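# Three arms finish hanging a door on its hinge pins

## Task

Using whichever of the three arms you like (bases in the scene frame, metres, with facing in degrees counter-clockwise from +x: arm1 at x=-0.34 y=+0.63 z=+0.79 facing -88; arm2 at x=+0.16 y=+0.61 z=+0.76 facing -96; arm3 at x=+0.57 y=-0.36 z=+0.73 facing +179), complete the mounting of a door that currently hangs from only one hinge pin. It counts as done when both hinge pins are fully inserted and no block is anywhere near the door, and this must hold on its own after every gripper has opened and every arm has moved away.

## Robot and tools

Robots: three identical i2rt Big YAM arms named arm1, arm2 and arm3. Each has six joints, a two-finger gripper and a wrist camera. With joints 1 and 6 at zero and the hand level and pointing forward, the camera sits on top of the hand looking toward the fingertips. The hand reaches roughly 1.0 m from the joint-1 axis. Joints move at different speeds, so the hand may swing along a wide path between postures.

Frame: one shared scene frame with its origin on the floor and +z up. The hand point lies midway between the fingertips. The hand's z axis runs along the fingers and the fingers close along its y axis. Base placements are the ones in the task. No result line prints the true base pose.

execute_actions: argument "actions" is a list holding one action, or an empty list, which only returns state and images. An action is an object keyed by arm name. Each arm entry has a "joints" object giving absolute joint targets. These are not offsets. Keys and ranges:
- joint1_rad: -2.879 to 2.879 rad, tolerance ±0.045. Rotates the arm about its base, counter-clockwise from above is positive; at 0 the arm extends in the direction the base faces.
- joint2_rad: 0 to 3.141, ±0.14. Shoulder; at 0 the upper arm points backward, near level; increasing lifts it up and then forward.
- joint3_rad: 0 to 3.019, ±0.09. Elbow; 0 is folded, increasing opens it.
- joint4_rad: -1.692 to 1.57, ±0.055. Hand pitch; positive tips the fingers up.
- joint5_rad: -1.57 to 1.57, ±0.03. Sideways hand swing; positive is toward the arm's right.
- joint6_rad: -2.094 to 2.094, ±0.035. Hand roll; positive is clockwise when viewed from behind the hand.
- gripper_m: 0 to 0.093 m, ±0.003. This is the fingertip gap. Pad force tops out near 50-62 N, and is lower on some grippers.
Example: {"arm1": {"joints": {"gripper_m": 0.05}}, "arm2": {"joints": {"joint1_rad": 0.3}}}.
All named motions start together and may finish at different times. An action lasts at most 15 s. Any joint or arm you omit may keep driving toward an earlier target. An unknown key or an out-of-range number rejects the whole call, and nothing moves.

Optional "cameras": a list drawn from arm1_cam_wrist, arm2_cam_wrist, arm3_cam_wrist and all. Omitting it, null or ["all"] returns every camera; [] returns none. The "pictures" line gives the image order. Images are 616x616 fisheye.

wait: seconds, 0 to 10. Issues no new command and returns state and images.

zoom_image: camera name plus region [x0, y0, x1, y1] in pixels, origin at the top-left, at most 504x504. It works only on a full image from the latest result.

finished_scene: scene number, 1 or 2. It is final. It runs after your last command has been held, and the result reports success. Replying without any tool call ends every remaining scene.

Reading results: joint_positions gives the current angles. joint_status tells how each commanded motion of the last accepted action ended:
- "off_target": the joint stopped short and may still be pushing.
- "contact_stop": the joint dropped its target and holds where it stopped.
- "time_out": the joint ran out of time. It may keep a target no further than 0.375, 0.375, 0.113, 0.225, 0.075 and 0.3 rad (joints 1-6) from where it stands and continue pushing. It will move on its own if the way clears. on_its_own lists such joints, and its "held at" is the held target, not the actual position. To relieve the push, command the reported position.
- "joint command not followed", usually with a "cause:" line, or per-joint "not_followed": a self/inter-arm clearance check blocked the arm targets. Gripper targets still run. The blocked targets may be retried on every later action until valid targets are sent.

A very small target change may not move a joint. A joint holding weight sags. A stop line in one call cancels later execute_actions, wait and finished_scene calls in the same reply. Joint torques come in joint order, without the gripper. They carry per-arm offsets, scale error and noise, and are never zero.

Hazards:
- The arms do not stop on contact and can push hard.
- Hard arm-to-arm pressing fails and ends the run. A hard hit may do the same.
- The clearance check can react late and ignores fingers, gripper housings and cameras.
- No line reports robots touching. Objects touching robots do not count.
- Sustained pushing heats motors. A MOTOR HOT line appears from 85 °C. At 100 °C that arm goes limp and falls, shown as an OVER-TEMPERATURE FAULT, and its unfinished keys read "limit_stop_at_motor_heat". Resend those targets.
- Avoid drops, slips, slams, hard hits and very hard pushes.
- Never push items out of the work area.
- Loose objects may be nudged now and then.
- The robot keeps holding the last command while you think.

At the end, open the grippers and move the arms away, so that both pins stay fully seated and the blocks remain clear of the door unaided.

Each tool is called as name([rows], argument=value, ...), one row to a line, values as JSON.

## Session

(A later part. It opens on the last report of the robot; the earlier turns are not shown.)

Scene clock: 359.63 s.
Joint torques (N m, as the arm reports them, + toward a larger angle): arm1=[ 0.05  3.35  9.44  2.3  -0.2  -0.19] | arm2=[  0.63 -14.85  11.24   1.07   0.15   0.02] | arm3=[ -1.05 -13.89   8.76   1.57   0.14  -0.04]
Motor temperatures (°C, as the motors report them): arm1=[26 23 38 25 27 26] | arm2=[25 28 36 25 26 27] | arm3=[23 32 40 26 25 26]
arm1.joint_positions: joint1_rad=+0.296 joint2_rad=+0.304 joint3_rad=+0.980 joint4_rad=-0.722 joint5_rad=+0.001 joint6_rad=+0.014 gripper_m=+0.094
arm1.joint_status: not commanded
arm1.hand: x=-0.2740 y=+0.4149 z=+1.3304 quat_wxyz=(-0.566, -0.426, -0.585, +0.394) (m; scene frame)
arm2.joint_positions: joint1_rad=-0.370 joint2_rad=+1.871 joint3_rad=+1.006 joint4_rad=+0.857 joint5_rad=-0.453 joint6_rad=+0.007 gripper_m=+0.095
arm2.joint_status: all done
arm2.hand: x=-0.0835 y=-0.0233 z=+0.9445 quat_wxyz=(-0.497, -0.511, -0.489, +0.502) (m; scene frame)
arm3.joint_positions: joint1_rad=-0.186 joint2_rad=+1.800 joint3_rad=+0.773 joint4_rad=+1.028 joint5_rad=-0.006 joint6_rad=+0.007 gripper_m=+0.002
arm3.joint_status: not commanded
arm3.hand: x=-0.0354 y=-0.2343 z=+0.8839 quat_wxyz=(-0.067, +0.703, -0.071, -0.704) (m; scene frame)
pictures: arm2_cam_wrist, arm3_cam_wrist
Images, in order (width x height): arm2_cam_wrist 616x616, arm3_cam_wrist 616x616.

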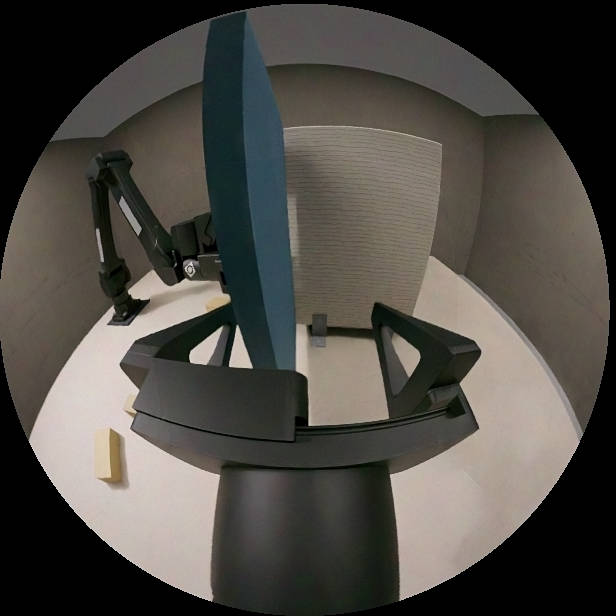

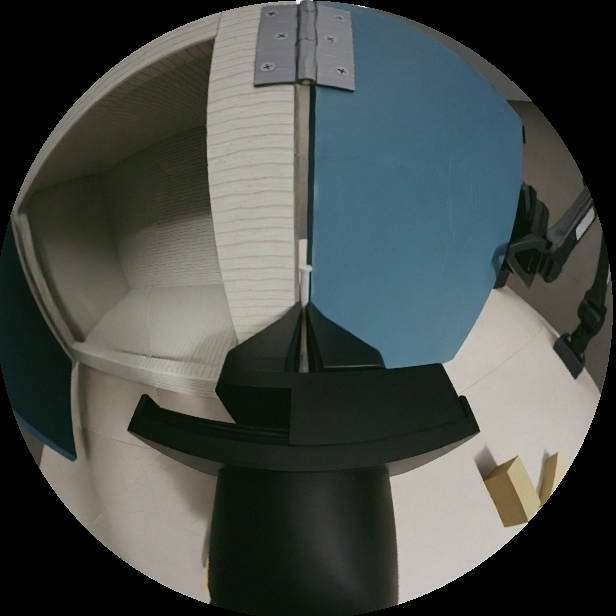

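execute_actions([
  {"arm2":{"joints":{"gripper_m":0.0}},"arm3":{"joints":{"joint2_rad":1.84}}},
], cameras=["arm3_cam_wrist"])

execute_actions([
  {"arm2":{"joints":{"joint2_rad":1.82,"joint4_rad":0.84}}},
], cameras=["arm3_cam_wrist"])

Scene clock: 364.73 s.
Joint torques (N m, as the arm reports them, + toward a larger angle): arm1=[ 0.1   3.43  9.41  2.3  -0.2  -0.2 ] | arm2=[  0.05 -14.75  11.21   1.17   1.33   0.33] | arm3=[-1.13 -8.55  8.9   1.44  0.13 -0.03]
Motor temperatures (°C, as the motors report them): arm1=[26 23 38 25 27 26] | arm2=[25 28 36 25 26 27] | arm3=[23 32 40 26 25 26]
arm1.joint_positions: joint1_rad=+0.296 joint2_rad=+0.304 joint3_rad=+0.980 joint4_rad=-0.722 joint5_rad=+0.001 joint6_rad=+0.014 gripper_m=+0.094
arm1.joint_status: not commanded
arm1.hand: x=-0.2740 y=+0.4149 z=+1.3304 quat_wxyz=(-0.566, -0.426, -0.585, +0.394) (m; scene frame)
arm2.joint_positions: joint1_rad=-0.365 joint2_rad=+1.869 joint3_rad=+1.006 joint4_rad=+0.857 joint5_rad=-0.480 joint6_rad=-0.017 gripper_m=+0.016
arm2.joint_status: gripper_m off_target (ended at +0.016, target +0.000)
arm2.hand: x=-0.0754 y=-0.0244 z=+0.9453 quat_wxyz=(-0.500, -0.497, -0.503, +0.500) (m; scene frame)
arm3.joint_positions: joint1_rad=-0.186 joint2_rad=+1.802 joint3_rad=+0.773 joint4_rad=+1.028 joint5_rad=-0.006 joint6_rad=+0.007 gripper_m=+0.002
arm3.joint_status: all done
arm3.hand: x=-0.0354 y=-0.2343 z=+0.8828 quat_wxyz=(-0.067, +0.704, -0.071, -0.703) (m; scene frame)
pictures: arm3_cam_wrist
Images, in order (width x height): arm3_cam_wrist 616x616.

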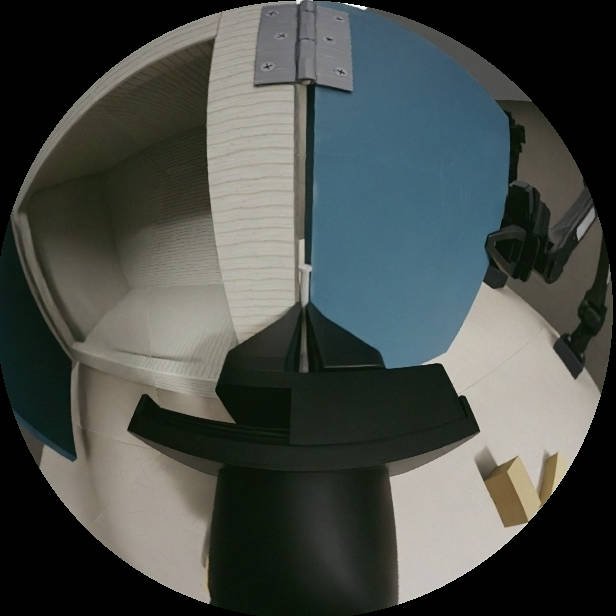

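Scene clock: 365.30 s.
Joint torques (N m, as the arm reports them, + toward a larger angle): arm1=[-0.04  3.37  9.38  2.3  -0.2  -0.19] | arm2=[ -0.48 -17.94  11.33   1.55   1.35   0.35] | arm3=[-0.79 -8.93  8.76  1.54  0.13 -0.06]
Motor temperatures (°C, as the motors report them): arm1=[26 23 38 25 27 26] | arm2=[25 28 37 25 26 27] | arm3=[23 32 40 26 25 26]
arm1.joint_positions: joint1_rad=+0.296 joint2_rad=+0.304 joint3_rad=+0.980 joint4_rad=-0.722 joint5_rad=+0.001 joint6_rad=+0.014 gripper_m=+0.094
arm1.joint_status: not commanded
arm1.hand: x=-0.2740 y=+0.4149 z=+1.3304 quat_wxyz=(-0.566, -0.426, -0.585, +0.394) (m; scene frame)
arm2.joint_positions: joint1_rad=-0.365 joint2_rad=+1.864 joint3_rad=+1.006 joint4_rad=+0.846 joint5_rad=-0.480 joint6_rad=-0.018 gripper_m=+0.016
arm2.joint_status: all done
arm2.hand: x=-0.0753 y=-0.0241 z=+0.9464 quat_wxyz=(-0.499, -0.498, -0.504, +0.499) (m; scene frame)
arm3.joint_positions: joint1_rad=-0.186 joint2_rad=+1.802 joint3_rad=+0.773 joint4_rad=+1.028 joint5_rad=-0.006 joint6_rad=+0.007 gripper_m=+0.002
arm3.joint_status: not commanded
arm3.hand: x=-0.0354 y=-0.2343 z=+0.8828 quat_wxyz=(-0.067, +0.704, -0.071, -0.703) (m; scene frame)
pictures: arm3_cam_wrist
Images, in order (width x height): arm3_cam_wrist 616x616.

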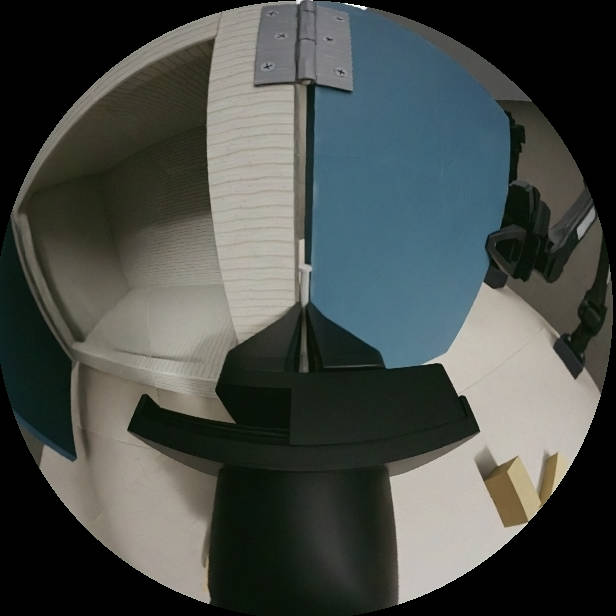

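execute_actions([
  {"arm2":{"joints":{"joint2_rad":1.76,"joint3_rad":1.09}},"arm3":{"joints":{"joint2_rad":1.88,"joint4_rad":1.06}}},
], cameras=["arm3_cam_wrist"])

Scene clock: 369.33 s.
Joint torques (N m, as the arm reports them, + toward a larger angle): arm1=[ 0.02  3.39  9.46  2.34 -0.21 -0.19] | arm2=[ -0.22 -21.33  15.11   2.43   1.33   0.37] | arm3=[-0.67 -7.55  8.63  1.09  0.14  0.  ]
Motor temperatures (°C, as the motors report them): arm1=[26 23 38 25 27 26] | arm2=[25 29 37 25 26 27] | arm3=[23 31 40 26 25 26]
arm1.joint_positions: joint1_rad=+0.296 joint2_rad=+0.304 joint3_rad=+0.980 joint4_rad=-0.722 joint5_rad=+0.001 joint6_rad=+0.014 gripper_m=+0.094
arm1.joint_status: not commanded
arm1.hand: x=-0.2740 y=+0.4149 z=+1.3304 quat_wxyz=(-0.566, -0.426, -0.585, +0.394) (m; scene frame)
arm2.joint_positions: joint1_rad=-0.364 joint2_rad=+1.848 joint3_rad=+1.006 joint4_rad=+0.819 joint5_rad=-0.480 joint6_rad=-0.022 gripper_m=+0.016
arm2.joint_status: all done
arm2.hand: x=-0.0742 y=-0.0235 z=+0.9508 quat_wxyz=(-0.497, -0.501, -0.506, +0.496) (m; scene frame)
arm3.joint_positions: joint1_rad=-0.186 joint2_rad=+1.824 joint3_rad=+0.773 joint4_rad=+1.077 joint5_rad=-0.006 joint6_rad=+0.007 gripper_m=+0.002
arm3.joint_status: all done
arm3.hand: x=-0.0358 y=-0.2342 z=+0.8820 quat_wxyz=(-0.068, +0.694, -0.070, -0.713) (m; scene frame)
pictures: arm3_cam_wrist
Images, in order (width x height): arm3_cam_wrist 616x616.

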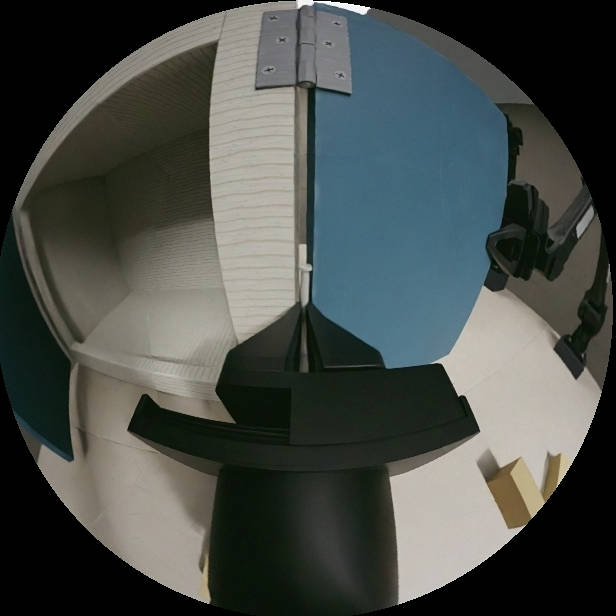

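execute_actions([
  {"arm2":{"joints":{"gripper_m":0.06,"joint2_rad":1.85,"joint3_rad":1.02}},"arm3":{"joints":{"joint2_rad":1.75,"joint4_rad":1.0}}},
], cameras=[])

execute_actions([
  {"arm2":{"joints":{"joint2_rad":1.7,"joint3_rad":0.75,"joint4_rad":0.96}}},
], cameras=[])

execute_actions([
  {"arm2":{"joints":{"joint1_rad":-0.09,"joint5_rad":0,"gripper_m":0.0}}},
], cameras=[])

execute_actions([
  {"arm2":{"joints":{"joint2_rad":2.01,"joint3_rad":0.9,"joint4_rad":0.95}}},
], cameras=["arm2_cam_wrist"])

zoom_image(camera="arm2_cam_wrist", region=[250, 60, 430, 240])

Scene clock: 390.60 s.
Joint torques (N m, as the arm reports them, + toward a larger angle): arm1=[-0.03  3.39  9.41  2.3  -0.21 -0.2 ] | arm2=[ -0.35 -13.55   9.58   2.56   0.19   0.21] | arm3=[ -1.4  -13.55   8.89   1.42   0.12  -0.04]
Motor temperatures (°C, as the motors report them): arm1=[26 23 39 25 27 26] | arm2=[25 31 41 25 27 27] | arm3=[23 30 40 26 25 26]
arm1.joint_positions: joint1_rad=+0.296 joint2_rad=+0.304 joint3_rad=+0.980 joint4_rad=-0.722 joint5_rad=+0.001 joint6_rad=+0.014 gripper_m=+0.094
arm1.joint_status: not commanded
arm1.hand: x=-0.2740 y=+0.4149 z=+1.3304 quat_wxyz=(-0.566, -0.426, -0.585, +0.394) (m; scene frame)
arm2.joint_positions: joint1_rad=-0.363 joint2_rad=+1.837 joint3_rad=+1.007 joint4_rad=+0.819 joint5_rad=-0.453 joint6_rad=-0.009 gripper_m=+0.060
arm2.joint_status: all done
arm2.hand: x=-0.0782 y=-0.0233 z=+0.9587 quat_wxyz=(-0.495, -0.506, -0.495, +0.503) (m; scene frame)
arm3.joint_positions: joint1_rad=-0.186 joint2_rad=+1.776 joint3_rad=+0.773 joint4_rad=+1.008 joint5_rad=-0.006 joint6_rad=+0.007 gripper_m=+0.002
arm3.joint_status: all done
arm3.hand: x=-0.0347 y=-0.2345 z=+0.8934 quat_wxyz=(-0.067, +0.702, -0.071, -0.706) (m; scene frame)
pictures: none
No camera images: the call's "cameras" was empty. Leave "cameras" out to get every camera's image.

Scene clock: 391.57 s.
Joint torques (N m, as the arm reports them, + toward a larger angle): arm1=[ 0.05  3.35  9.49  2.3  -0.21 -0.19] | arm2=[ -0.29 -10.96   7.67   2.6    0.05   0.18] | arm3=[ -1.13 -13.67   9.     1.54   0.12  -0.03]
Motor temperatures (°C, as the motors report them): arm1=[26 23 39 25 27 26] | arm2=[25 31 41 25 27 27] | arm3=[23 30 40 26 25 26]
arm1.joint_positions: joint1_rad=+0.296 joint2_rad=+0.304 joint3_rad=+0.980 joint4_rad=-0.722 joint5_rad=+0.001 joint6_rad=+0.014 gripper_m=+0.094
arm1.joint_status: not commanded
arm1.hand: x=-0.2740 y=+0.4149 z=+1.3304 quat_wxyz=(-0.566, -0.426, -0.585, +0.394) (m; scene frame)
arm2.joint_positions: joint1_rad=-0.363 joint2_rad=+1.694 joint3_rad=+0.748 joint4_rad=+0.936 joint5_rad=-0.451 joint6_rad=-0.008 gripper_m=+0.060
arm2.joint_status: all done
arm2.hand: x=-0.0395 y=+0.0529 z=+0.9506 quat_wxyz=(-0.495, -0.507, -0.494, +0.504) (m; scene frame)
arm3.joint_positions: joint1_rad=-0.186 joint2_rad=+1.776 joint3_rad=+0.773 joint4_rad=+1.008 joint5_rad=-0.006 joint6_rad=+0.007 gripper_m=+0.002
arm3.joint_status: not commanded
arm3.hand: x=-0.0347 y=-0.2345 z=+0.8934 quat_wxyz=(-0.067, +0.702, -0.071, -0.706) (m; scene frame)
pictures: none
No camera images: the call's "cameras" was empty. Leave "cameras" out to get every camera's image.

Scene clock: 392.67 s.
Joint torques (N m, as the arm reports them, + toward a larger angle): arm1=[ 0.02  3.2   9.47  2.31 -0.2  -0.2 ] | arm2=[ -1.38 -11.06   7.71   2.77   0.17   0.22] | arm3=[ -1.05 -13.74   8.87   1.44   0.14  -0.04]
Motor temperatures (°C, as the motors report them): arm1=[26 23 39 25 27 26] | arm2=[25 31 40 25 27 27] | arm3=[23 30 40 26 25 26]
arm1.joint_positions: joint1_rad=+0.296 joint2_rad=+0.304 joint3_rad=+0.980 joint4_rad=-0.722 joint5_rad=+0.001 joint6_rad=+0.014 gripper_m=+0.094
arm1.joint_status: not commanded
arm1.hand: x=-0.2740 y=+0.4149 z=+1.3304 quat_wxyz=(-0.566, -0.426, -0.585, +0.394) (m; scene frame)
arm2.joint_positions: joint1_rad=-0.079 joint2_rad=+1.694 joint3_rad=+0.748 joint4_rad=+0.936 joint5_rad=-0.003 joint6_rad=-0.007 gripper_m=+0.001
arm2.joint_status: all done
arm2.hand: x=+0.0484 y=+0.0159 z=+0.9513 quat_wxyz=(-0.451, -0.546, -0.452, +0.542) (m; scene frame)
arm3.joint_positions: joint1_rad=-0.186 joint2_rad=+1.776 joint3_rad=+0.773 joint4_rad=+1.008 joint5_rad=-0.006 joint6_rad=+0.007 gripper_m=+0.002
arm3.joint_status: not commanded
arm3.hand: x=-0.0347 y=-0.2345 z=+0.8934 quat_wxyz=(-0.067, +0.702, -0.071, -0.706) (m; scene frame)
pictures: none
No camera images: the call's "cameras" was empty. Leave "cameras" out to get every camera's image.

Scene clock: 393.80 s.
Joint torques (N m, as the arm reports them, + toward a larger angle): arm1=[ 0.08  3.32  9.42  2.33 -0.2  -0.21] | arm2=[ -1.39 -14.99   7.45   2.32   0.16   0.2 ] | arm3=[ -0.84 -13.72   9.02   1.48   0.14  -0.06]
Motor temperatures (°C, as the motors report them): arm1=[26 23 39 25 27 26] | arm2=[25 31 40 25 27 27] | arm3=[23 31 40 26 25 26]
arm1.joint_positions: joint1_rad=+0.296 joint2_rad=+0.304 joint3_rad=+0.980 joint4_rad=-0.722 joint5_rad=+0.001 joint6_rad=+0.014 gripper_m=+0.094
arm1.joint_status: not commanded
arm1.hand: x=-0.2740 y=+0.4149 z=+1.3304 quat_wxyz=(-0.566, -0.426, -0.585, +0.394) (m; scene frame)
arm2.joint_positions: joint1_rad=-0.079 joint2_rad=+2.019 joint3_rad=+0.880 joint4_rad=+0.936 joint5_rad=-0.003 joint6_rad=-0.007 gripper_m=+0.001
arm2.joint_status: all done
arm2.hand: x=+0.0413 y=-0.0271 z=+0.8118 quat_wxyz=(-0.406, -0.595, -0.494, +0.487) (m; scene frame)
arm3.joint_positions: joint1_rad=-0.186 joint2_rad=+1.776 joint3_rad=+0.773 joint4_rad=+1.008 joint5_rad=-0.006 joint6_rad=+0.007 gripper_m=+0.002
arm3.joint_status: not commanded
arm3.hand: x=-0.0347 y=-0.2345 z=+0.8934 quat_wxyz=(-0.067, +0.702, -0.071, -0.706) (m; scene frame)
pictures: arm2_cam_wrist
Images, in order (width x height): arm2_cam_wrist 616x616.

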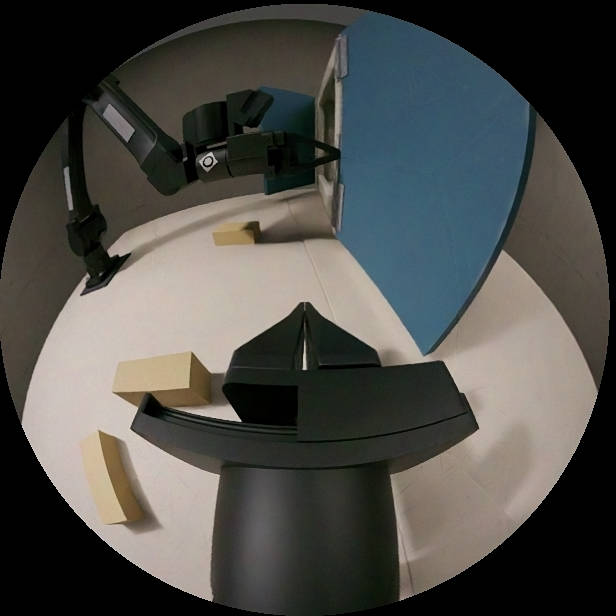

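Region (250, 60, 430, 240) of arm2_cam_wrist's 616x616 image, scaled by 2.800, with more detail than that image has.

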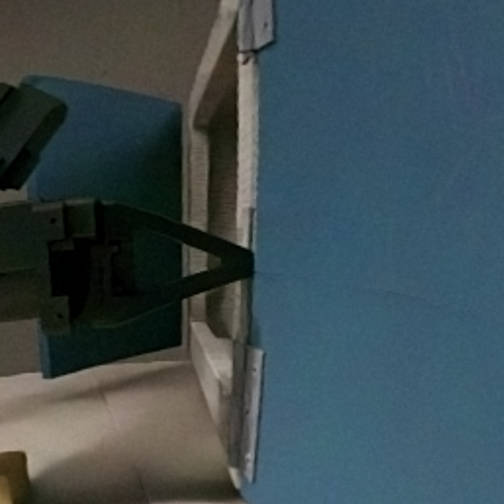

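zoom_image(camera="arm2_cam_wrist", region=[315, 125, 365, 240])

Region (315, 125, 365, 240) of arm2_cam_wrist's 616x616 image, scaled by 4.383, with more detail than that image has; it fills the left 219 columns of this view, and the rest is white.

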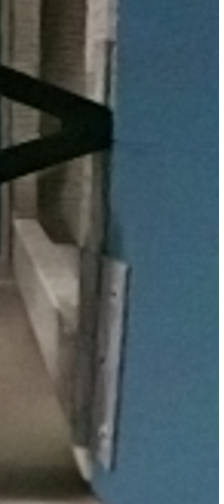

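execute_actions([
  {"arm2":{"joints":{"joint2_rad":1.6,"joint3_rad":0.6,"joint4_rad":0.96,"gripper_m":0.093}},"arm3":{"joints":{"joint2_rad":1.85,"joint4_rad":1.04}}},
], cameras=[])

execute_actions([
  {"arm2":{"joints":{"joint1_rad":-0.41,"joint2_rad":1.70,"joint3_rad":0.76,"joint5_rad":-0.5}}},
], cameras=["arm2_cam_wrist"])

Scene clock: 408.50 s.
Joint torques (N m, as the arm reports them, + toward a larger angle): arm1=[ 0.09  3.29  9.43  2.31 -0.2  -0.21] | arm2=[-1.24 -9.43  6.8   2.66  0.22  0.17] | arm3=[-0.72 -8.82  8.69  1.72  0.16  0.01]
Motor temperatures (°C, as the motors report them): arm1=[26 23 39 25 27 26] | arm2=[25 31 37 25 26 27] | arm3=[23 32 40 26 25 26]
arm1.joint_positions: joint1_rad=+0.296 joint2_rad=+0.304 joint3_rad=+0.980 joint4_rad=-0.722 joint5_rad=+0.001 joint6_rad=+0.014 gripper_m=+0.094
arm1.joint_status: not commanded
arm1.hand: x=-0.2740 y=+0.4149 z=+1.3304 quat_wxyz=(-0.566, -0.426, -0.585, +0.394) (m; scene frame)
arm2.joint_positions: joint1_rad=-0.079 joint2_rad=+1.595 joint3_rad=+0.605 joint4_rad=+0.937 joint5_rad=-0.003 joint6_rad=-0.007 gripper_m=+0.093
arm2.joint_status: all done
arm2.hand: x=+0.0580 y=+0.0660 z=+0.9404 quat_wxyz=(-0.441, -0.557, -0.462, +0.531) (m; scene frame)
arm3.joint_positions: joint1_rad=-0.186 joint2_rad=+1.808 joint3_rad=+0.774 joint4_rad=+1.045 joint5_rad=-0.006 joint6_rad=+0.007 gripper_m=+0.002
arm3.joint_status: all done
arm3.hand: x=-0.0359 y=-0.2343 z=+0.8836 quat_wxyz=(-0.067, +0.700, -0.071, -0.708) (m; scene frame)
pictures: none
No camera images: the call's "cameras" was empty. Leave "cameras" out to get every camera's image.

Scene clock: 409.63 s.
Joint torques (N m, as the arm reports them, + toward a larger angle): arm1=[-0.03  3.41  9.39  2.28 -0.21 -0.21] | arm2=[  0.55 -11.59   9.37   2.64  -0.12   0.2 ] | arm3=[-1.08 -8.54  8.6   1.69  0.12 -0.04]
Motor temperatures (°C, as the motors report them): arm1=[26 23 39 25 27 26] | arm2=[25 30 38 25 26 27] | arm3=[23 31 40 26 25 26]
arm1.joint_positions: joint1_rad=+0.296 joint2_rad=+0.304 joint3_rad=+0.980 joint4_rad=-0.722 joint5_rad=+0.001 joint6_rad=+0.014 gripper_m=+0.094
arm1.joint_status: not commanded
arm1.hand: x=-0.2740 y=+0.4149 z=+1.3304 quat_wxyz=(-0.566, -0.426, -0.585, +0.394) (m; scene frame)
arm2.joint_positions: joint1_rad=-0.421 joint2_rad=+1.702 joint3_rad=+0.732 joint4_rad=+0.937 joint5_rad=-0.496 joint6_rad=-0.007 gripper_m=+0.093
arm2.joint_status: all done
arm2.hand: x=-0.0616 y=+0.0690 z=+0.9389 quat_wxyz=(-0.490, -0.518, -0.493, +0.499) (m; scene frame)
arm3.joint_positions: joint1_rad=-0.186 joint2_rad=+1.808 joint3_rad=+0.774 joint4_rad=+1.045 joint5_rad=-0.006 joint6_rad=+0.007 gripper_m=+0.002
arm3.joint_status: not commanded
arm3.hand: x=-0.0359 y=-0.2343 z=+0.8836 quat_wxyz=(-0.067, +0.700, -0.071, -0.708) (m; scene frame)
pictures: arm2_cam_wrist
Images, in order (width x height): arm2_cam_wrist 616x616.

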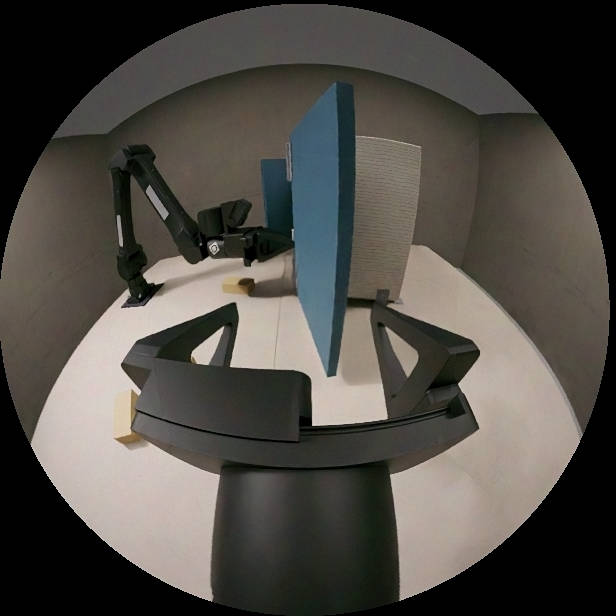

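execute_actions([
  {"arm2":{"joints":{"joint1_rad":-0.39,"joint2_rad":1.868,"joint3_rad":1.045,"joint4_rad":0.84,"joint5_rad":-0.47}}},
], cameras=[])

execute_actions([
  {"arm2":{"joints":{"gripper_m":0}}},
], cameras=[])

execute_actions([
  {"arm2":{"joints":{"joint2_rad":1.72,"joint3_rad":1.11,"joint4_rad":0.9}},"arm3":{"joints":{"joint2_rad":1.88,"joint4_rad":1.06}}},
], cameras=["arm2_cam_wrist","arm3_cam_wrist"])

Scene clock: 418.17 s.
Joint torques (N m, as the arm reports them, + toward a larger angle): arm1=[ 0.02  3.3   9.43  2.25 -0.2  -0.2 ] | arm2=[  0.26 -14.78  11.05   1.03   0.14   0.18] | arm3=[-1.13 -8.75  8.71  1.66  0.13 -0.01]
Motor temperatures (°C, as the motors report them): arm1=[26 23 39 25 27 26] | arm2=[25 30 38 25 26 27] | arm3=[23 31 40 26 25 26]
arm1.joint_positions: joint1_rad=+0.296 joint2_rad=+0.304 joint3_rad=+0.980 joint4_rad=-0.722 joint5_rad=+0.001 joint6_rad=+0.014 gripper_m=+0.094
arm1.joint_status: not commanded
arm1.hand: x=-0.2740 y=+0.4149 z=+1.3304 quat_wxyz=(-0.566, -0.426, -0.585, +0.394) (m; scene frame)
arm2.joint_positions: joint1_rad=-0.399 joint2_rad=+1.872 joint3_rad=+1.009 joint4_rad=+0.857 joint5_rad=-0.473 joint6_rad=-0.007 gripper_m=+0.093
arm2.joint_status: all done
arm2.hand: x=-0.0988 y=-0.0167 z=+0.9451 quat_wxyz=(-0.492, -0.510, -0.490, +0.508) (m; scene frame)
arm3.joint_positions: joint1_rad=-0.186 joint2_rad=+1.808 joint3_rad=+0.774 joint4_rad=+1.045 joint5_rad=-0.006 joint6_rad=+0.007 gripper_m=+0.002
arm3.joint_status: not commanded
arm3.hand: x=-0.0359 y=-0.2343 z=+0.8836 quat_wxyz=(-0.067, +0.700, -0.071, -0.708) (m; scene frame)
pictures: none
No camera images: the call's "cameras" was empty. Leave "cameras" out to get every camera's image.

Scene clock: 418.93 s.
Joint torques (N m, as the arm reports them, + toward a larger angle): arm1=[-0.04  3.59  9.46  2.29 -0.21 -0.2 ] | arm2=[  0.5  -14.95  11.04   1.14   0.76   0.22] | arm3=[-0.9  -8.36  8.7   1.62  0.14 -0.03]
Motor temperatures (°C, as the motors report them): arm1=[26 23 39 25 27 26] | arm2=[25 30 38 25 26 27] | arm3=[23 31 40 26 25 26]
arm1.joint_positions: joint1_rad=+0.296 joint2_rad=+0.304 joint3_rad=+0.980 joint4_rad=-0.722 joint5_rad=+0.001 joint6_rad=+0.014 gripper_m=+0.094
arm1.joint_status: not commanded
arm1.hand: x=-0.2740 y=+0.4149 z=+1.3304 quat_wxyz=(-0.566, -0.426, -0.585, +0.394) (m; scene frame)
arm2.joint_positions: joint1_rad=-0.399 joint2_rad=+1.870 joint3_rad=+1.009 joint4_rad=+0.856 joint5_rad=-0.487 joint6_rad=-0.009 gripper_m=+0.017
arm2.joint_status: gripper_m off_target (ended at +0.017, target +0.000)
arm2.hand: x=-0.0963 y=-0.0167 z=+0.9460 quat_wxyz=(-0.495, -0.505, -0.494, +0.506) (m; scene frame)
arm3.joint_positions: joint1_rad=-0.186 joint2_rad=+1.808 joint3_rad=+0.774 joint4_rad=+1.045 joint5_rad=-0.006 joint6_rad=+0.007 gripper_m=+0.002
arm3.joint_status: not commanded
arm3.hand: x=-0.0359 y=-0.2343 z=+0.8836 quat_wxyz=(-0.067, +0.700, -0.071, -0.708) (m; scene frame)
pictures: none
No camera images: the call's "cameras" was empty. Leave "cameras" out to get every camera's image.

Scene clock: 420.87 s.
Joint torques (N m, as the arm reports them, + toward a larger angle): arm1=[ 0.19  3.5   9.46  2.3  -0.2  -0.21] | arm2=[  0.05 -25.    16.33   3.55   0.75   0.28] | arm3=[-1.09 -7.37  8.53  1.27  0.13 -0.03]
Motor temperatures (°C, as the motors report them): arm1=[26 23 39 25 27 26] | arm2=[25 31 38 25 26 27] | arm3=[23 31 40 26 25 26]
arm1.joint_positions: joint1_rad=+0.296 joint2_rad=+0.304 joint3_rad=+0.980 joint4_rad=-0.722 joint5_rad=+0.001 joint6_rad=+0.014 gripper_m=+0.094
arm1.joint_status: not commanded
arm1.hand: x=-0.2740 y=+0.4149 z=+1.3304 quat_wxyz=(-0.566, -0.426, -0.585, +0.394) (m; scene frame)
arm2.joint_positions: joint1_rad=-0.399 joint2_rad=+1.855 joint3_rad=+1.009 joint4_rad=+0.851 joint5_rad=-0.487 joint6_rad=-0.013 gripper_m=+0.017
arm2.joint_status: joint3_rad time_out (moved +0.000 of +0.101); the others done
arm2.on_its_own: joint3_rad reads +1.009 and still pushes toward +1.110 since a time_out
arm2.hand: x=-0.0960 y=-0.0159 z=+0.9549 quat_wxyz=(-0.495, -0.501, -0.494, +0.510) (m; scene frame)
arm3.joint_positions: joint1_rad=-0.186 joint2_rad=+1.823 joint3_rad=+0.774 joint4_rad=+1.077 joint5_rad=-0.006 joint6_rad=+0.007 gripper_m=+0.002
arm3.joint_status: all done
arm3.hand: x=-0.0362 y=-0.2342 z=+0.8830 quat_wxyz=(-0.068, +0.693, -0.070, -0.714) (m; scene frame)
pictures: arm2_cam_wrist, arm3_cam_wrist
Images, in order (width x height): arm2_cam_wrist 616x616, arm3_cam_wrist 616x616.

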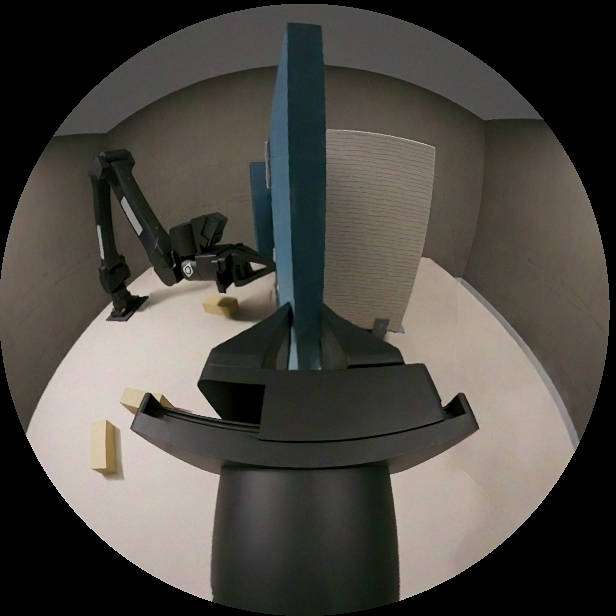

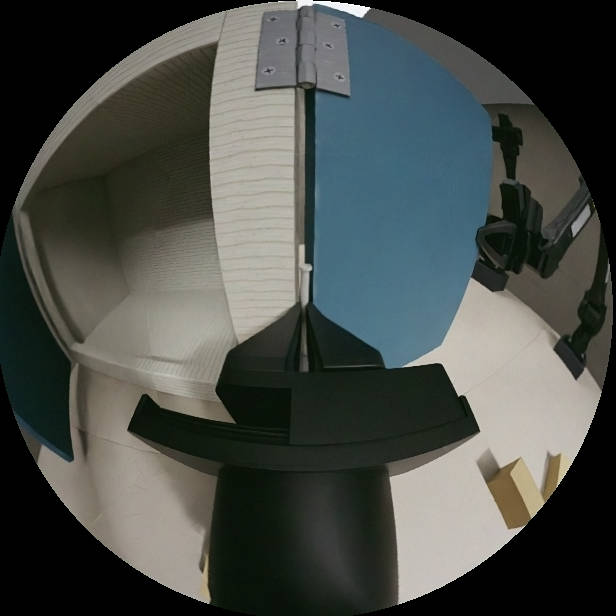

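execute_actions([
  {"arm2":{"joints":{"joint2_rad":1.80,"joint3_rad":1.04,"joint4_rad":0.86,"joint6_rad":0.15}}},
], cameras=[])

execute_actions([
  {"arm2":{"joints":{"joint6_rad":-0.17}}},
], cameras=["arm3_cam_wrist"])

Scene clock: 431.23 s.
Joint torques (N m, as the arm reports them, + toward a larger angle): arm1=[ 0.08  3.36  9.43  2.32 -0.2  -0.2 ] | arm2=[  0.01 -18.57  11.31   2.56   0.78   1.39] | arm3=[-1.28 -7.58  8.65  1.18  0.16 -0.02]
Motor temperatures (°C, as the motors report them): arm1=[26 23 39 25 27 26] | arm2=[25 33 41 26 26 27] | arm3=[23 30 40 26 25 26]
arm1.joint_positions: joint1_rad=+0.296 joint2_rad=+0.304 joint3_rad=+0.980 joint4_rad=-0.722 joint5_rad=+0.001 joint6_rad=+0.014 gripper_m=+0.094
arm1.joint_status: not commanded
arm1.hand: x=-0.2740 y=+0.4149 z=+1.3304 quat_wxyz=(-0.566, -0.426, -0.585, +0.394) (m; scene frame)
arm2.joint_positions: joint1_rad=-0.395 joint2_rad=+1.854 joint3_rad=+1.002 joint4_rad=+0.842 joint5_rad=-0.487 joint6_rad=+0.045 gripper_m=+0.017
arm2.joint_status: joint6_rad time_out (moved +0.058 of +0.163); the others done
arm2.on_its_own: joint6_rad reads +0.045 and still pushes toward +0.150 since a time_out
arm2.hand: x=-0.0925 y=-0.0150 z=+0.9497 quat_wxyz=(-0.509, -0.519, -0.482, +0.489) (m; scene frame)
arm3.joint_positions: joint1_rad=-0.186 joint2_rad=+1.823 joint3_rad=+0.774 joint4_rad=+1.077 joint5_rad=-0.007 joint6_rad=+0.007 gripper_m=+0.002
arm3.joint_status: not commanded
arm3.hand: x=-0.0362 y=-0.2343 z=+0.8830 quat_wxyz=(-0.068, +0.693, -0.070, -0.714) (m; scene frame)
pictures: none
No camera images: the call's "cameras" was empty. Leave "cameras" out to get every camera's image.

not run: a stop came earlier in this reply.

execute_actions([
  {"arm2":{"joints":{"joint6_rad":-0.12}}},
], cameras=["arm3_cam_wrist"])

Scene clock: 439.13 s.
Joint torques (N m, as the arm reports them, + toward a larger angle): arm1=[ 0.12  3.36  9.41  2.33 -0.21 -0.19] | arm2=[ -0.04 -18.67  11.29   2.47   0.78  -0.61] | arm3=[-1.08 -7.35  8.56  1.19  0.17 -0.04]
Motor temperatures (°C, as the motors report them): arm1=[26 23 39 25 27 26] | arm2=[25 33 40 26 27 28] | arm3=[23 30 40 26 25 26]
arm1.joint_positions: joint1_rad=+0.296 joint2_rad=+0.304 joint3_rad=+0.980 joint4_rad=-0.722 joint5_rad=+0.001 joint6_rad=+0.014 gripper_m=+0.094
arm1.joint_status: not commanded
arm1.hand: x=-0.2740 y=+0.4149 z=+1.3304 quat_wxyz=(-0.566, -0.426, -0.585, +0.394) (m; scene frame)
arm2.joint_positions: joint1_rad=-0.395 joint2_rad=+1.854 joint3_rad=+1.002 joint4_rad=+0.842 joint5_rad=-0.487 joint6_rad=-0.060 gripper_m=+0.017
arm2.joint_status: joint6_rad time_out (moved -0.105 of -0.165)
arm2.on_its_own: joint6_rad reads -0.060 and still pushes toward -0.120 since a time_out
arm2.hand: x=-0.0923 y=-0.0151 z=+0.9497 quat_wxyz=(-0.482, -0.493, -0.508, +0.515) (m; scene frame)
arm3.joint_positions: joint1_rad=-0.186 joint2_rad=+1.823 joint3_rad=+0.774 joint4_rad=+1.077 joint5_rad=-0.007 joint6_rad=+0.007 gripper_m=+0.002
arm3.joint_status: not commanded
arm3.hand: x=-0.0362 y=-0.2343 z=+0.8830 quat_wxyz=(-0.068, +0.693, -0.070, -0.714) (m; scene frame)
pictures: arm3_cam_wrist
Images, in order (width x height): arm3_cam_wrist 616x616.

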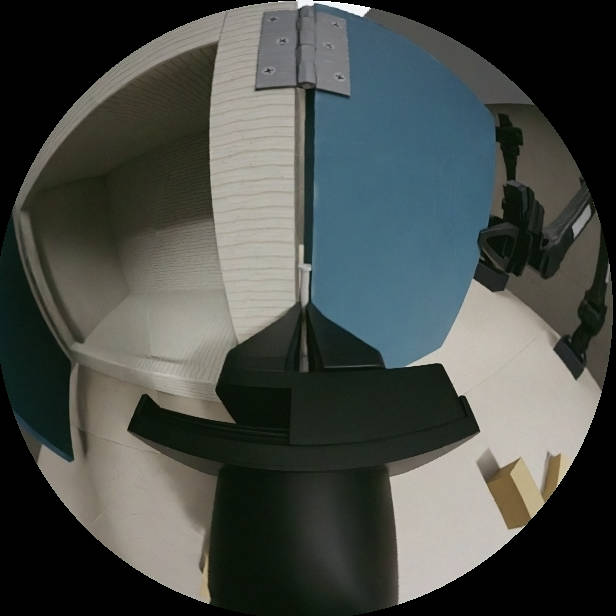

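execute_actions([
  {"arm3":{"joints":{"joint2_rad":1.70,"joint4_rad":0.98}},"arm2":{"joints":{"joint6_rad":-0.03}}},
], cameras=[])

execute_actions([
  {"arm3":{"joints":{"joint2_rad":1.62,"joint3_rad":0.58,"joint4_rad":1.05}}},
], cameras=[])

execute_actions([
  {"arm3":{"joints":{"joint5_rad":-0.35}}},
], cameras=["arm3_cam_wrist"])

zoom_image(camera="arm3_cam_wrist", region=[340, 270, 440, 380])

Scene clock: 448.20 s.
Joint torques (N m, as the arm reports them, + toward a larger angle): arm1=[ 0.03  3.32  9.44  2.3  -0.21 -0.21] | arm2=[ -0.33 -18.99  11.22   2.39   0.8    0.18] | arm3=[ -1.24 -11.8    9.4    1.31   0.01   0.  ]
Motor temperatures (°C, as the motors report them): arm1=[26 23 39 25 27 26] | arm2=[25 33 40 26 27 28] | arm3=[23 30 40 26 25 26]
arm1.joint_positions: joint1_rad=+0.296 joint2_rad=+0.304 joint3_rad=+0.980 joint4_rad=-0.722 joint5_rad=+0.001 joint6_rad=+0.014 gripper_m=+0.094
arm1.joint_status: not commanded
arm1.hand: x=-0.2740 y=+0.4149 z=+1.3304 quat_wxyz=(-0.566, -0.426, -0.585, +0.394) (m; scene frame)
arm2.joint_positions: joint1_rad=-0.395 joint2_rad=+1.854 joint3_rad=+1.002 joint4_rad=+0.842 joint5_rad=-0.487 joint6_rad=-0.035 gripper_m=+0.017
arm2.joint_status: all done
arm2.hand: x=-0.0923 y=-0.0151 z=+0.9497 quat_wxyz=(-0.489, -0.500, -0.502, +0.509) (m; scene frame)
arm3.joint_positions: joint1_rad=-0.186 joint2_rad=+1.708 joint3_rad=+0.774 joint4_rad=+0.988 joint5_rad=-0.004 joint6_rad=+0.007 gripper_m=+0.002
arm3.joint_status: all done
arm3.hand: x=-0.0314 y=-0.2345 z=+0.9296 quat_wxyz=(-0.070, +0.684, -0.070, -0.723) (m; scene frame)
pictures: none
No camera images: the call's "cameras" was empty. Leave "cameras" out to get every camera's image.

Scene clock: 449.17 s.
Joint torques (N m, as the arm reports them, + toward a larger angle): arm1=[ 0.15  3.36  9.37  2.33 -0.2  -0.2 ] | arm2=[  0.11 -18.64  11.26   2.41   0.77   0.2 ] | arm3=[-1.14 -9.75  6.33  2.51  0.05 -0.03]
Motor temperatures (°C, as the motors report them): arm1=[26 23 39 25 27 26] | arm2=[25 33 40 26 27 28] | arm3=[23 30 40 26 25 26]
arm1.joint_positions: joint1_rad=+0.296 joint2_rad=+0.304 joint3_rad=+0.980 joint4_rad=-0.722 joint5_rad=+0.001 joint6_rad=+0.014 gripper_m=+0.094
arm1.joint_status: not commanded
arm1.hand: x=-0.2740 y=+0.4149 z=+1.3304 quat_wxyz=(-0.566, -0.426, -0.585, +0.394) (m; scene frame)
arm2.joint_positions: joint1_rad=-0.395 joint2_rad=+1.854 joint3_rad=+1.002 joint4_rad=+0.842 joint5_rad=-0.487 joint6_rad=-0.035 gripper_m=+0.017
arm2.joint_status: not commanded
arm2.hand: x=-0.0923 y=-0.0151 z=+0.9497 quat_wxyz=(-0.489, -0.500, -0.502, +0.509) (m; scene frame)
arm3.joint_positions: joint1_rad=-0.186 joint2_rad=+1.622 joint3_rad=+0.576 joint4_rad=+1.032 joint5_rad=-0.004 joint6_rad=+0.007 gripper_m=+0.002
arm3.joint_status: all done
arm3.hand: x=+0.0347 y=-0.2480 z=+0.8977 quat_wxyz=(-0.067, +0.709, -0.073, -0.699) (m; scene frame)
pictures: none
No camera images: the call's "cameras" was empty. Leave "cameras" out to get every camera's image.

Scene clock: 450.17 s.
Joint torques (N m, as the arm reports them, + toward a larger angle): arm1=[ 0.07  3.38  9.42  2.3  -0.22 -0.2 ] | arm2=[  0.25 -18.37  11.26   2.42   0.79   0.16] | arm3=[-0.87 -9.58  6.42  2.46 -0.32 -0.03]
Motor temperatures (°C, as the motors report them): arm1=[26 23 39 25 27 26] | arm2=[25 33 40 26 27 28] | arm3=[23 30 40 26 25 26]
arm1.joint_positions: joint1_rad=+0.296 joint2_rad=+0.304 joint3_rad=+0.980 joint4_rad=-0.722 joint5_rad=+0.001 joint6_rad=+0.014 gripper_m=+0.094
arm1.joint_status: not commanded
arm1.hand: x=-0.2740 y=+0.4149 z=+1.3304 quat_wxyz=(-0.566, -0.426, -0.585, +0.394) (m; scene frame)
arm2.joint_positions: joint1_rad=-0.395 joint2_rad=+1.854 joint3_rad=+1.002 joint4_rad=+0.842 joint5_rad=-0.487 joint6_rad=-0.035 gripper_m=+0.017
arm2.joint_status: not commanded
arm2.hand: x=-0.0923 y=-0.0151 z=+0.9497 quat_wxyz=(-0.489, -0.500, -0.502, +0.509) (m; scene frame)
arm3.joint_positions: joint1_rad=-0.186 joint2_rad=+1.622 joint3_rad=+0.576 joint4_rad=+1.032 joint5_rad=-0.346 joint6_rad=+0.007 gripper_m=+0.002
arm3.joint_status: all done
arm3.hand: x=+0.0331 y=-0.3066 z=+0.8978 quat_wxyz=(+0.054, +0.710, +0.047, -0.700) (m; scene frame)
pictures: arm3_cam_wrist
Images, in order (width x height): arm3_cam_wrist 616x616.

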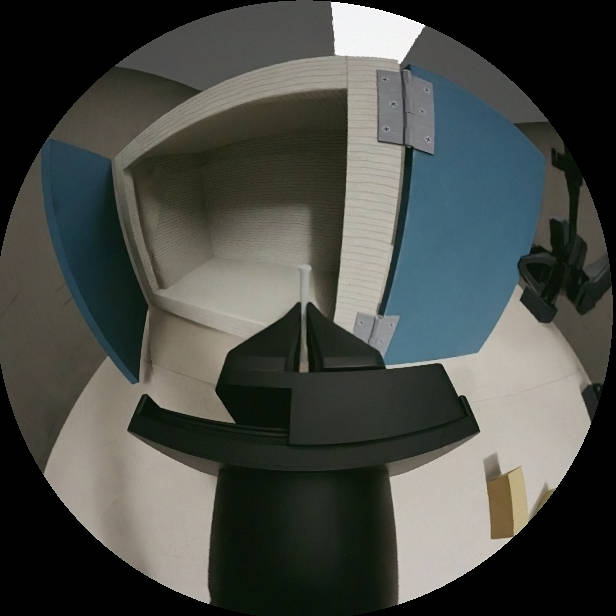

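Region (340, 270, 440, 380) of arm3_cam_wrist's 616x616 image, scaled by 4.582, with more detail than that image has; it fills the left 458 columns of this view, and the rest is white.

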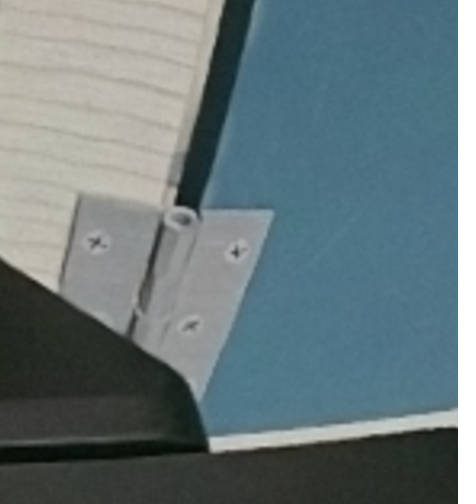

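execute_actions([
  {"arm3":{"joints":{"joint5_rad":0}}},
], cameras=[])

execute_actions([
  {"arm3":{"joints":{"joint2_rad":1.74,"joint3_rad":0.835,"joint4_rad":0.94}}},
], cameras=["arm3_cam_wrist"])

Scene clock: 469.23 s.
Joint torques (N m, as the arm reports them, + toward a larger angle): arm1=[ 0.16  3.18  9.4   2.28 -0.2  -0.2 ] | arm2=[  0.25 -18.96  11.22   2.42   0.76   0.16] | arm3=[-0.69 -9.58  6.26  2.4   0.03 -0.02]
Motor temperatures (°C, as the motors report them): arm1=[26 23 40 25 27 26] | arm2=[25 33 40 26 27 27] | arm3=[23 31 39 27 25 26]
arm1.joint_positions: joint1_rad=+0.296 joint2_rad=+0.304 joint3_rad=+0.980 joint4_rad=-0.722 joint5_rad=+0.001 joint6_rad=+0.014 gripper_m=+0.094
arm1.joint_status: not commanded
arm1.hand: x=-0.2740 y=+0.4149 z=+1.3304 quat_wxyz=(-0.566, -0.426, -0.585, +0.394) (m; scene frame)
arm2.joint_positions: joint1_rad=-0.395 joint2_rad=+1.854 joint3_rad=+1.002 joint4_rad=+0.842 joint5_rad=-0.487 joint6_rad=-0.035 gripper_m=+0.017
arm2.joint_status: not commanded
arm2.hand: x=-0.0923 y=-0.0151 z=+0.9497 quat_wxyz=(-0.489, -0.500, -0.502, +0.509) (m; scene frame)
arm3.joint_positions: joint1_rad=-0.187 joint2_rad=+1.622 joint3_rad=+0.576 joint4_rad=+1.032 joint5_rad=-0.004 joint6_rad=+0.007 gripper_m=+0.002
arm3.joint_status: all done
arm3.hand: x=+0.0348 y=-0.2479 z=+0.8977 quat_wxyz=(-0.067, +0.709, -0.073, -0.699) (m; scene frame)
pictures: none
No camera images: the call's "cameras" was empty. Leave "cameras" out to get every camera's image.

Scene clock: 470.23 s.
Joint torques (N m, as the arm reports them, + toward a larger angle): arm1=[ 0.1   3.35  9.41  2.3  -0.2  -0.21] | arm2=[ -0.02 -18.83  11.19   2.25   0.76   0.15] | arm3=[ -0.69 -12.21  10.55   1.49  -0.06   0.01]
Motor temperatures (°C, as the motors report them): arm1=[26 23 40 25 27 26] | arm2=[25 33 40 26 27 27] | arm3=[23 31 39 27 25 26]
arm1.joint_positions: joint1_rad=+0.296 joint2_rad=+0.304 joint3_rad=+0.980 joint4_rad=-0.722 joint5_rad=+0.001 joint6_rad=+0.014 gripper_m=+0.094
arm1.joint_status: not commanded
arm1.hand: x=-0.2740 y=+0.4149 z=+1.3304 quat_wxyz=(-0.566, -0.426, -0.585, +0.394) (m; scene frame)
arm2.joint_positions: joint1_rad=-0.395 joint2_rad=+1.854 joint3_rad=+1.002 joint4_rad=+0.842 joint5_rad=-0.487 joint6_rad=-0.034 gripper_m=+0.017
arm2.joint_status: not commanded
arm2.hand: x=-0.0923 y=-0.0151 z=+0.9497 quat_wxyz=(-0.489, -0.500, -0.502, +0.509) (m; scene frame)
arm3.joint_positions: joint1_rad=-0.187 joint2_rad=+1.746 joint3_rad=+0.788 joint4_rad=+0.944 joint5_rad=-0.002 joint6_rad=+0.004 gripper_m=+0.002
arm3.joint_status: all done
arm3.hand: x=-0.0377 y=-0.2327 z=+0.9026 quat_wxyz=(-0.069, +0.708, -0.072, -0.699) (m; scene frame)
pictures: arm3_cam_wrist
Images, in order (width x height): arm3_cam_wrist 616x616.

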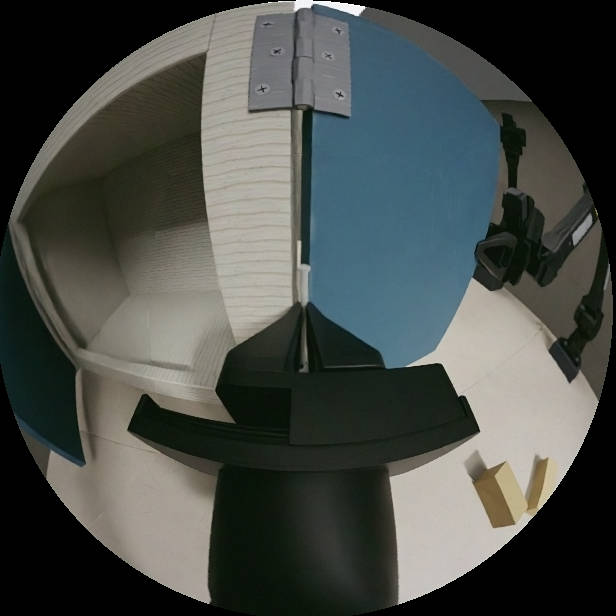

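execute_actions([
  {"arm3":{"joints":{"joint2_rad":1.80,"joint4_rad":0.99}}},
], cameras=[])

execute_actions([
  {"arm3":{"joints":{"joint2_rad":1.87,"joint4_rad":1.04}}},
], cameras=["arm3_cam_wrist"])

Scene clock: 476.53 s.
Joint torques (N m, as the arm reports them, + toward a larger angle): arm1=[ 0.04  3.42  9.42  2.32 -0.19 -0.2 ] | arm2=[ -0.01 -18.81  11.21   2.31   0.76   0.13] | arm3=[-0.8  -8.34 10.36  2.04 -0.07  0.03]
Motor temperatures (°C, as the motors report them): arm1=[26 23 40 25 27 26] | arm2=[25 33 40 25 27 27] | arm3=[23 31 40 27 25 26]
arm1.joint_positions: joint1_rad=+0.296 joint2_rad=+0.304 joint3_rad=+0.980 joint4_rad=-0.722 joint5_rad=+0.001 joint6_rad=+0.014 gripper_m=+0.094
arm1.joint_status: not commanded
arm1.hand: x=-0.2740 y=+0.4149 z=+1.3304 quat_wxyz=(-0.566, -0.426, -0.585, +0.394) (m; scene frame)
arm2.joint_positions: joint1_rad=-0.395 joint2_rad=+1.854 joint3_rad=+1.002 joint4_rad=+0.842 joint5_rad=-0.487 joint6_rad=-0.034 gripper_m=+0.017
arm2.joint_status: not commanded
arm2.hand: x=-0.0923 y=-0.0151 z=+0.9497 quat_wxyz=(-0.489, -0.500, -0.502, +0.509) (m; scene frame)
arm3.joint_positions: joint1_rad=-0.187 joint2_rad=+1.762 joint3_rad=+0.788 joint4_rad=+0.982 joint5_rad=-0.002 joint6_rad=+0.003 gripper_m=+0.002
arm3.joint_status: all done
arm3.hand: x=-0.0384 y=-0.2326 z=+0.9023 quat_wxyz=(-0.070, +0.701, -0.071, -0.707) (m; scene frame)
pictures: none
No camera images: the call's "cameras" was empty. Leave "cameras" out to get every camera's image.

Scene clock: 477.20 s.
Joint torques (N m, as the arm reports them, + toward a larger angle): arm1=[ 0.05  3.29  9.39  2.35 -0.21 -0.2 ] | arm2=[ -0.1  -18.9   11.14   2.36   0.78   0.16] | arm3=[-1.06 -6.19 10.3   0.7  -0.04  0.01]
Motor temperatures (°C, as the motors report them): arm1=[26 23 40 25 27 26] | arm2=[25 33 40 25 27 27] | arm3=[23 31 40 27 25 26]
arm1.joint_positions: joint1_rad=+0.296 joint2_rad=+0.304 joint3_rad=+0.980 joint4_rad=-0.722 joint5_rad=+0.001 joint6_rad=+0.014 gripper_m=+0.094
arm1.joint_status: not commanded
arm1.hand: x=-0.2740 y=+0.4149 z=+1.3304 quat_wxyz=(-0.566, -0.426, -0.585, +0.394) (m; scene frame)
arm2.joint_positions: joint1_rad=-0.395 joint2_rad=+1.854 joint3_rad=+1.002 joint4_rad=+0.842 joint5_rad=-0.487 joint6_rad=-0.034 gripper_m=+0.017
arm2.joint_status: not commanded
arm2.hand: x=-0.0923 y=-0.0151 z=+0.9497 quat_wxyz=(-0.489, -0.500, -0.502, +0.509) (m; scene frame)
arm3.joint_positions: joint1_rad=-0.187 joint2_rad=+1.799 joint3_rad=+0.786 joint4_rad=+1.069 joint5_rad=-0.002 joint6_rad=+0.003 gripper_m=+0.002
arm3.joint_status: all done
arm3.hand: x=-0.0389 y=-0.2324 z=+0.9006 quat_wxyz=(-0.072, +0.683, -0.069, -0.723) (m; scene frame)
pictures: arm3_cam_wrist
Images, in order (width x height): arm3_cam_wrist 616x616.

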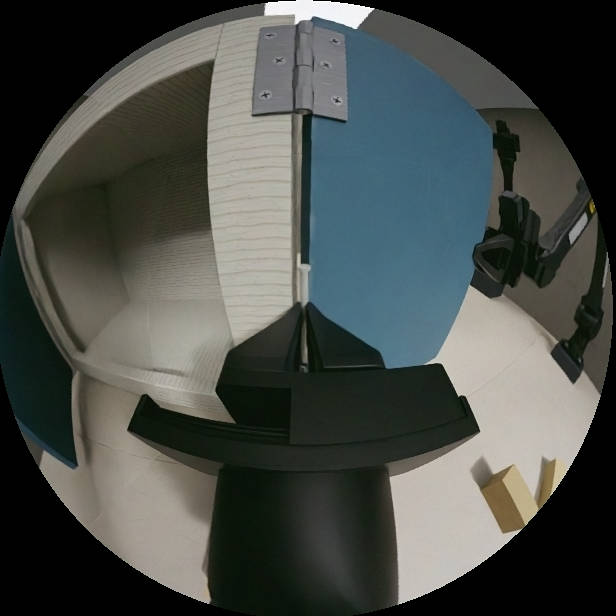

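execute_actions([
  {"arm3":{"joints":{"joint2_rad":1.73,"joint3_rad":0.74,"joint4_rad":0.99}}},
], cameras=[])

execute_actions([
  {"arm3":{"joints":{"joint3_rad":0.80}}},
], cameras=[])

Scene clock: 485.53 s.
Joint torques (N m, as the arm reports them, + toward a larger angle): arm1=[ 0.01  3.34  9.41  2.3  -0.19 -0.2 ] | arm2=[  0.11 -18.33  11.28   2.39   0.77   0.18] | arm3=[ -0.67 -12.48   6.01   1.39  -0.08   0.  ]
Motor temperatures (°C, as the motors report them): arm1=[26 23 40 25 27 26] | arm2=[25 33 40 25 27 27] | arm3=[23 31 41 26 25 26]
arm1.joint_positions: joint1_rad=+0.296 joint2_rad=+0.304 joint3_rad=+0.980 joint4_rad=-0.722 joint5_rad=+0.001 joint6_rad=+0.014 gripper_m=+0.094
arm1.joint_status: not commanded
arm1.hand: x=-0.2740 y=+0.4149 z=+1.3304 quat_wxyz=(-0.566, -0.426, -0.585, +0.394) (m; scene frame)
arm2.joint_positions: joint1_rad=-0.395 joint2_rad=+1.854 joint3_rad=+1.002 joint4_rad=+0.842 joint5_rad=-0.487 joint6_rad=-0.034 gripper_m=+0.017
arm2.joint_status: not commanded
arm2.hand: x=-0.0923 y=-0.0151 z=+0.9497 quat_wxyz=(-0.489, -0.500, -0.502, +0.509) (m; scene frame)
arm3.joint_positions: joint1_rad=-0.187 joint2_rad=+1.748 joint3_rad=+0.742 joint4_rad=+1.000 joint5_rad=-0.002 joint6_rad=+0.003 gripper_m=+0.002
arm3.joint_status: all done
arm3.hand: x=-0.0236 y=-0.2353 z=+0.8940 quat_wxyz=(-0.070, +0.706, -0.072, -0.702) (m; scene frame)
pictures: none
No camera images: the call's "cameras" was empty. Leave "cameras" out to get every camera's image.

Scene clock: 486.27 s.
Joint torques (N m, as the arm reports them, + toward a larger angle): arm1=[ 0.06  3.44  9.41  2.3  -0.2  -0.2 ] | arm2=[  0.19 -18.66  11.25   2.3    0.81   0.17] | arm3=[ -0.84 -12.68   9.68   1.46  -0.06   0.02]
Motor temperatures (°C, as the motors report them): arm1=[26 23 40 25 27 26] | arm2=[25 33 40 25 27 27] | arm3=[23 31 41 26 25 26]
arm1.joint_positions: joint1_rad=+0.296 joint2_rad=+0.304 joint3_rad=+0.980 joint4_rad=-0.722 joint5_rad=+0.001 joint6_rad=+0.014 gripper_m=+0.094
arm1.joint_status: not commanded
arm1.hand: x=-0.2740 y=+0.4149 z=+1.3304 quat_wxyz=(-0.566, -0.426, -0.585, +0.394) (m; scene frame)
arm2.joint_positions: joint1_rad=-0.395 joint2_rad=+1.854 joint3_rad=+1.002 joint4_rad=+0.842 joint5_rad=-0.487 joint6_rad=-0.034 gripper_m=+0.017
arm2.joint_status: not commanded
arm2.hand: x=-0.0923 y=-0.0151 z=+0.9497 quat_wxyz=(-0.489, -0.500, -0.502, +0.509) (m; scene frame)
arm3.joint_positions: joint1_rad=-0.187 joint2_rad=+1.748 joint3_rad=+0.762 joint4_rad=+0.999 joint5_rad=-0.002 joint6_rad=+0.003 gripper_m=+0.002
arm3.joint_status: all done
arm3.hand: x=-0.0298 y=-0.2340 z=+0.9027 quat_wxyz=(-0.070, +0.699, -0.071, -0.708) (m; scene frame)
pictures: none
No camera images: the call's "cameras" was empty. Leave "cameras" out to get every camera's image.

execute_actions([
  {"arm3":{"joints":{"joint3_rad":0.812,"joint4_rad":0.99}}},
], cameras=[])

execute_actions([
  {"arm3":{"joints":{"joint2_rad":1.85,"joint4_rad":1.05}}},
], cameras=["arm3_cam_wrist"])

Scene clock: 490.77 s.
Joint torques (N m, as the arm reports them, + toward a larger angle): arm1=[-0.08  3.21  9.38  2.28 -0.2  -0.19] | arm2=[  0.17 -18.7   11.18   2.36   0.77   0.16] | arm3=[ -1.08 -13.26   9.78   1.45  -0.07  -0.01]
Motor temperatures (°C, as the motors report them): arm1=[26 23 40 25 27 26] | arm2=[25 34 40 25 27 27] | arm3=[23 31 42 26 25 26]
arm1.joint_positions: joint1_rad=+0.296 joint2_rad=+0.304 joint3_rad=+0.980 joint4_rad=-0.722 joint5_rad=+0.001 joint6_rad=+0.014 gripper_m=+0.094
arm1.joint_status: not commanded
arm1.hand: x=-0.2740 y=+0.4149 z=+1.3304 quat_wxyz=(-0.566, -0.426, -0.585, +0.394) (m; scene frame)
arm2.joint_positions: joint1_rad=-0.395 joint2_rad=+1.854 joint3_rad=+1.002 joint4_rad=+0.842 joint5_rad=-0.487 joint6_rad=-0.034 gripper_m=+0.017
arm2.joint_status: not commanded
arm2.hand: x=-0.0923 y=-0.0151 z=+0.9497 quat_wxyz=(-0.489, -0.500, -0.502, +0.509) (m; scene frame)
arm3.joint_positions: joint1_rad=-0.187 joint2_rad=+1.748 joint3_rad=+0.772 joint4_rad=+0.999 joint5_rad=-0.002 joint6_rad=+0.003 gripper_m=+0.002
arm3.joint_status: all done
arm3.hand: x=-0.0329 y=-0.2334 z=+0.9072 quat_wxyz=(-0.071, +0.695, -0.071, -0.712) (m; scene frame)
pictures: none
No camera images: the call's "cameras" was empty. Leave "cameras" out to get every camera's image.

Scene clock: 491.47 s.
Joint torques (N m, as the arm reports them, + toward a larger angle): arm1=[-0.01  3.38  9.44  2.31 -0.21 -0.21] | arm2=[  0.06 -18.53  11.25   2.26   0.74   0.18] | arm3=[-0.8  -8.01  8.77  1.35 -0.08  0.  ]
Motor temperatures (°C, as the motors report them): arm1=[26 23 40 25 27 26] | arm2=[25 34 40 26 27 27] | arm3=[23 31 42 26 25 26]
arm1.joint_positions: joint1_rad=+0.296 joint2_rad=+0.304 joint3_rad=+0.980 joint4_rad=-0.722 joint5_rad=+0.001 joint6_rad=+0.014 gripper_m=+0.094
arm1.joint_status: not commanded
arm1.hand: x=-0.2740 y=+0.4149 z=+1.3304 quat_wxyz=(-0.566, -0.426, -0.585, +0.394) (m; scene frame)
arm2.joint_positions: joint1_rad=-0.395 joint2_rad=+1.854 joint3_rad=+1.002 joint4_rad=+0.842 joint5_rad=-0.487 joint6_rad=-0.034 gripper_m=+0.017
arm2.joint_status: not commanded
arm2.hand: x=-0.0923 y=-0.0151 z=+0.9497 quat_wxyz=(-0.489, -0.500, -0.502, +0.509) (m; scene frame)
arm3.joint_positions: joint1_rad=-0.187 joint2_rad=+1.800 joint3_rad=+0.781 joint4_rad=+1.061 joint5_rad=-0.002 joint6_rad=+0.003 gripper_m=+0.002
arm3.joint_status: all done
arm3.hand: x=-0.0374 y=-0.2324 z=+0.8958 quat_wxyz=(-0.072, +0.688, -0.070, -0.718) (m; scene frame)
pictures: arm3_cam_wrist
Images, in order (width x height): arm3_cam_wrist 616x616.

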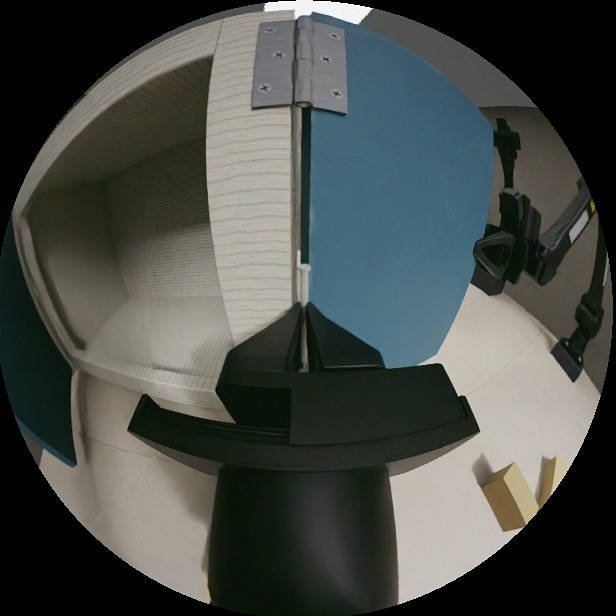

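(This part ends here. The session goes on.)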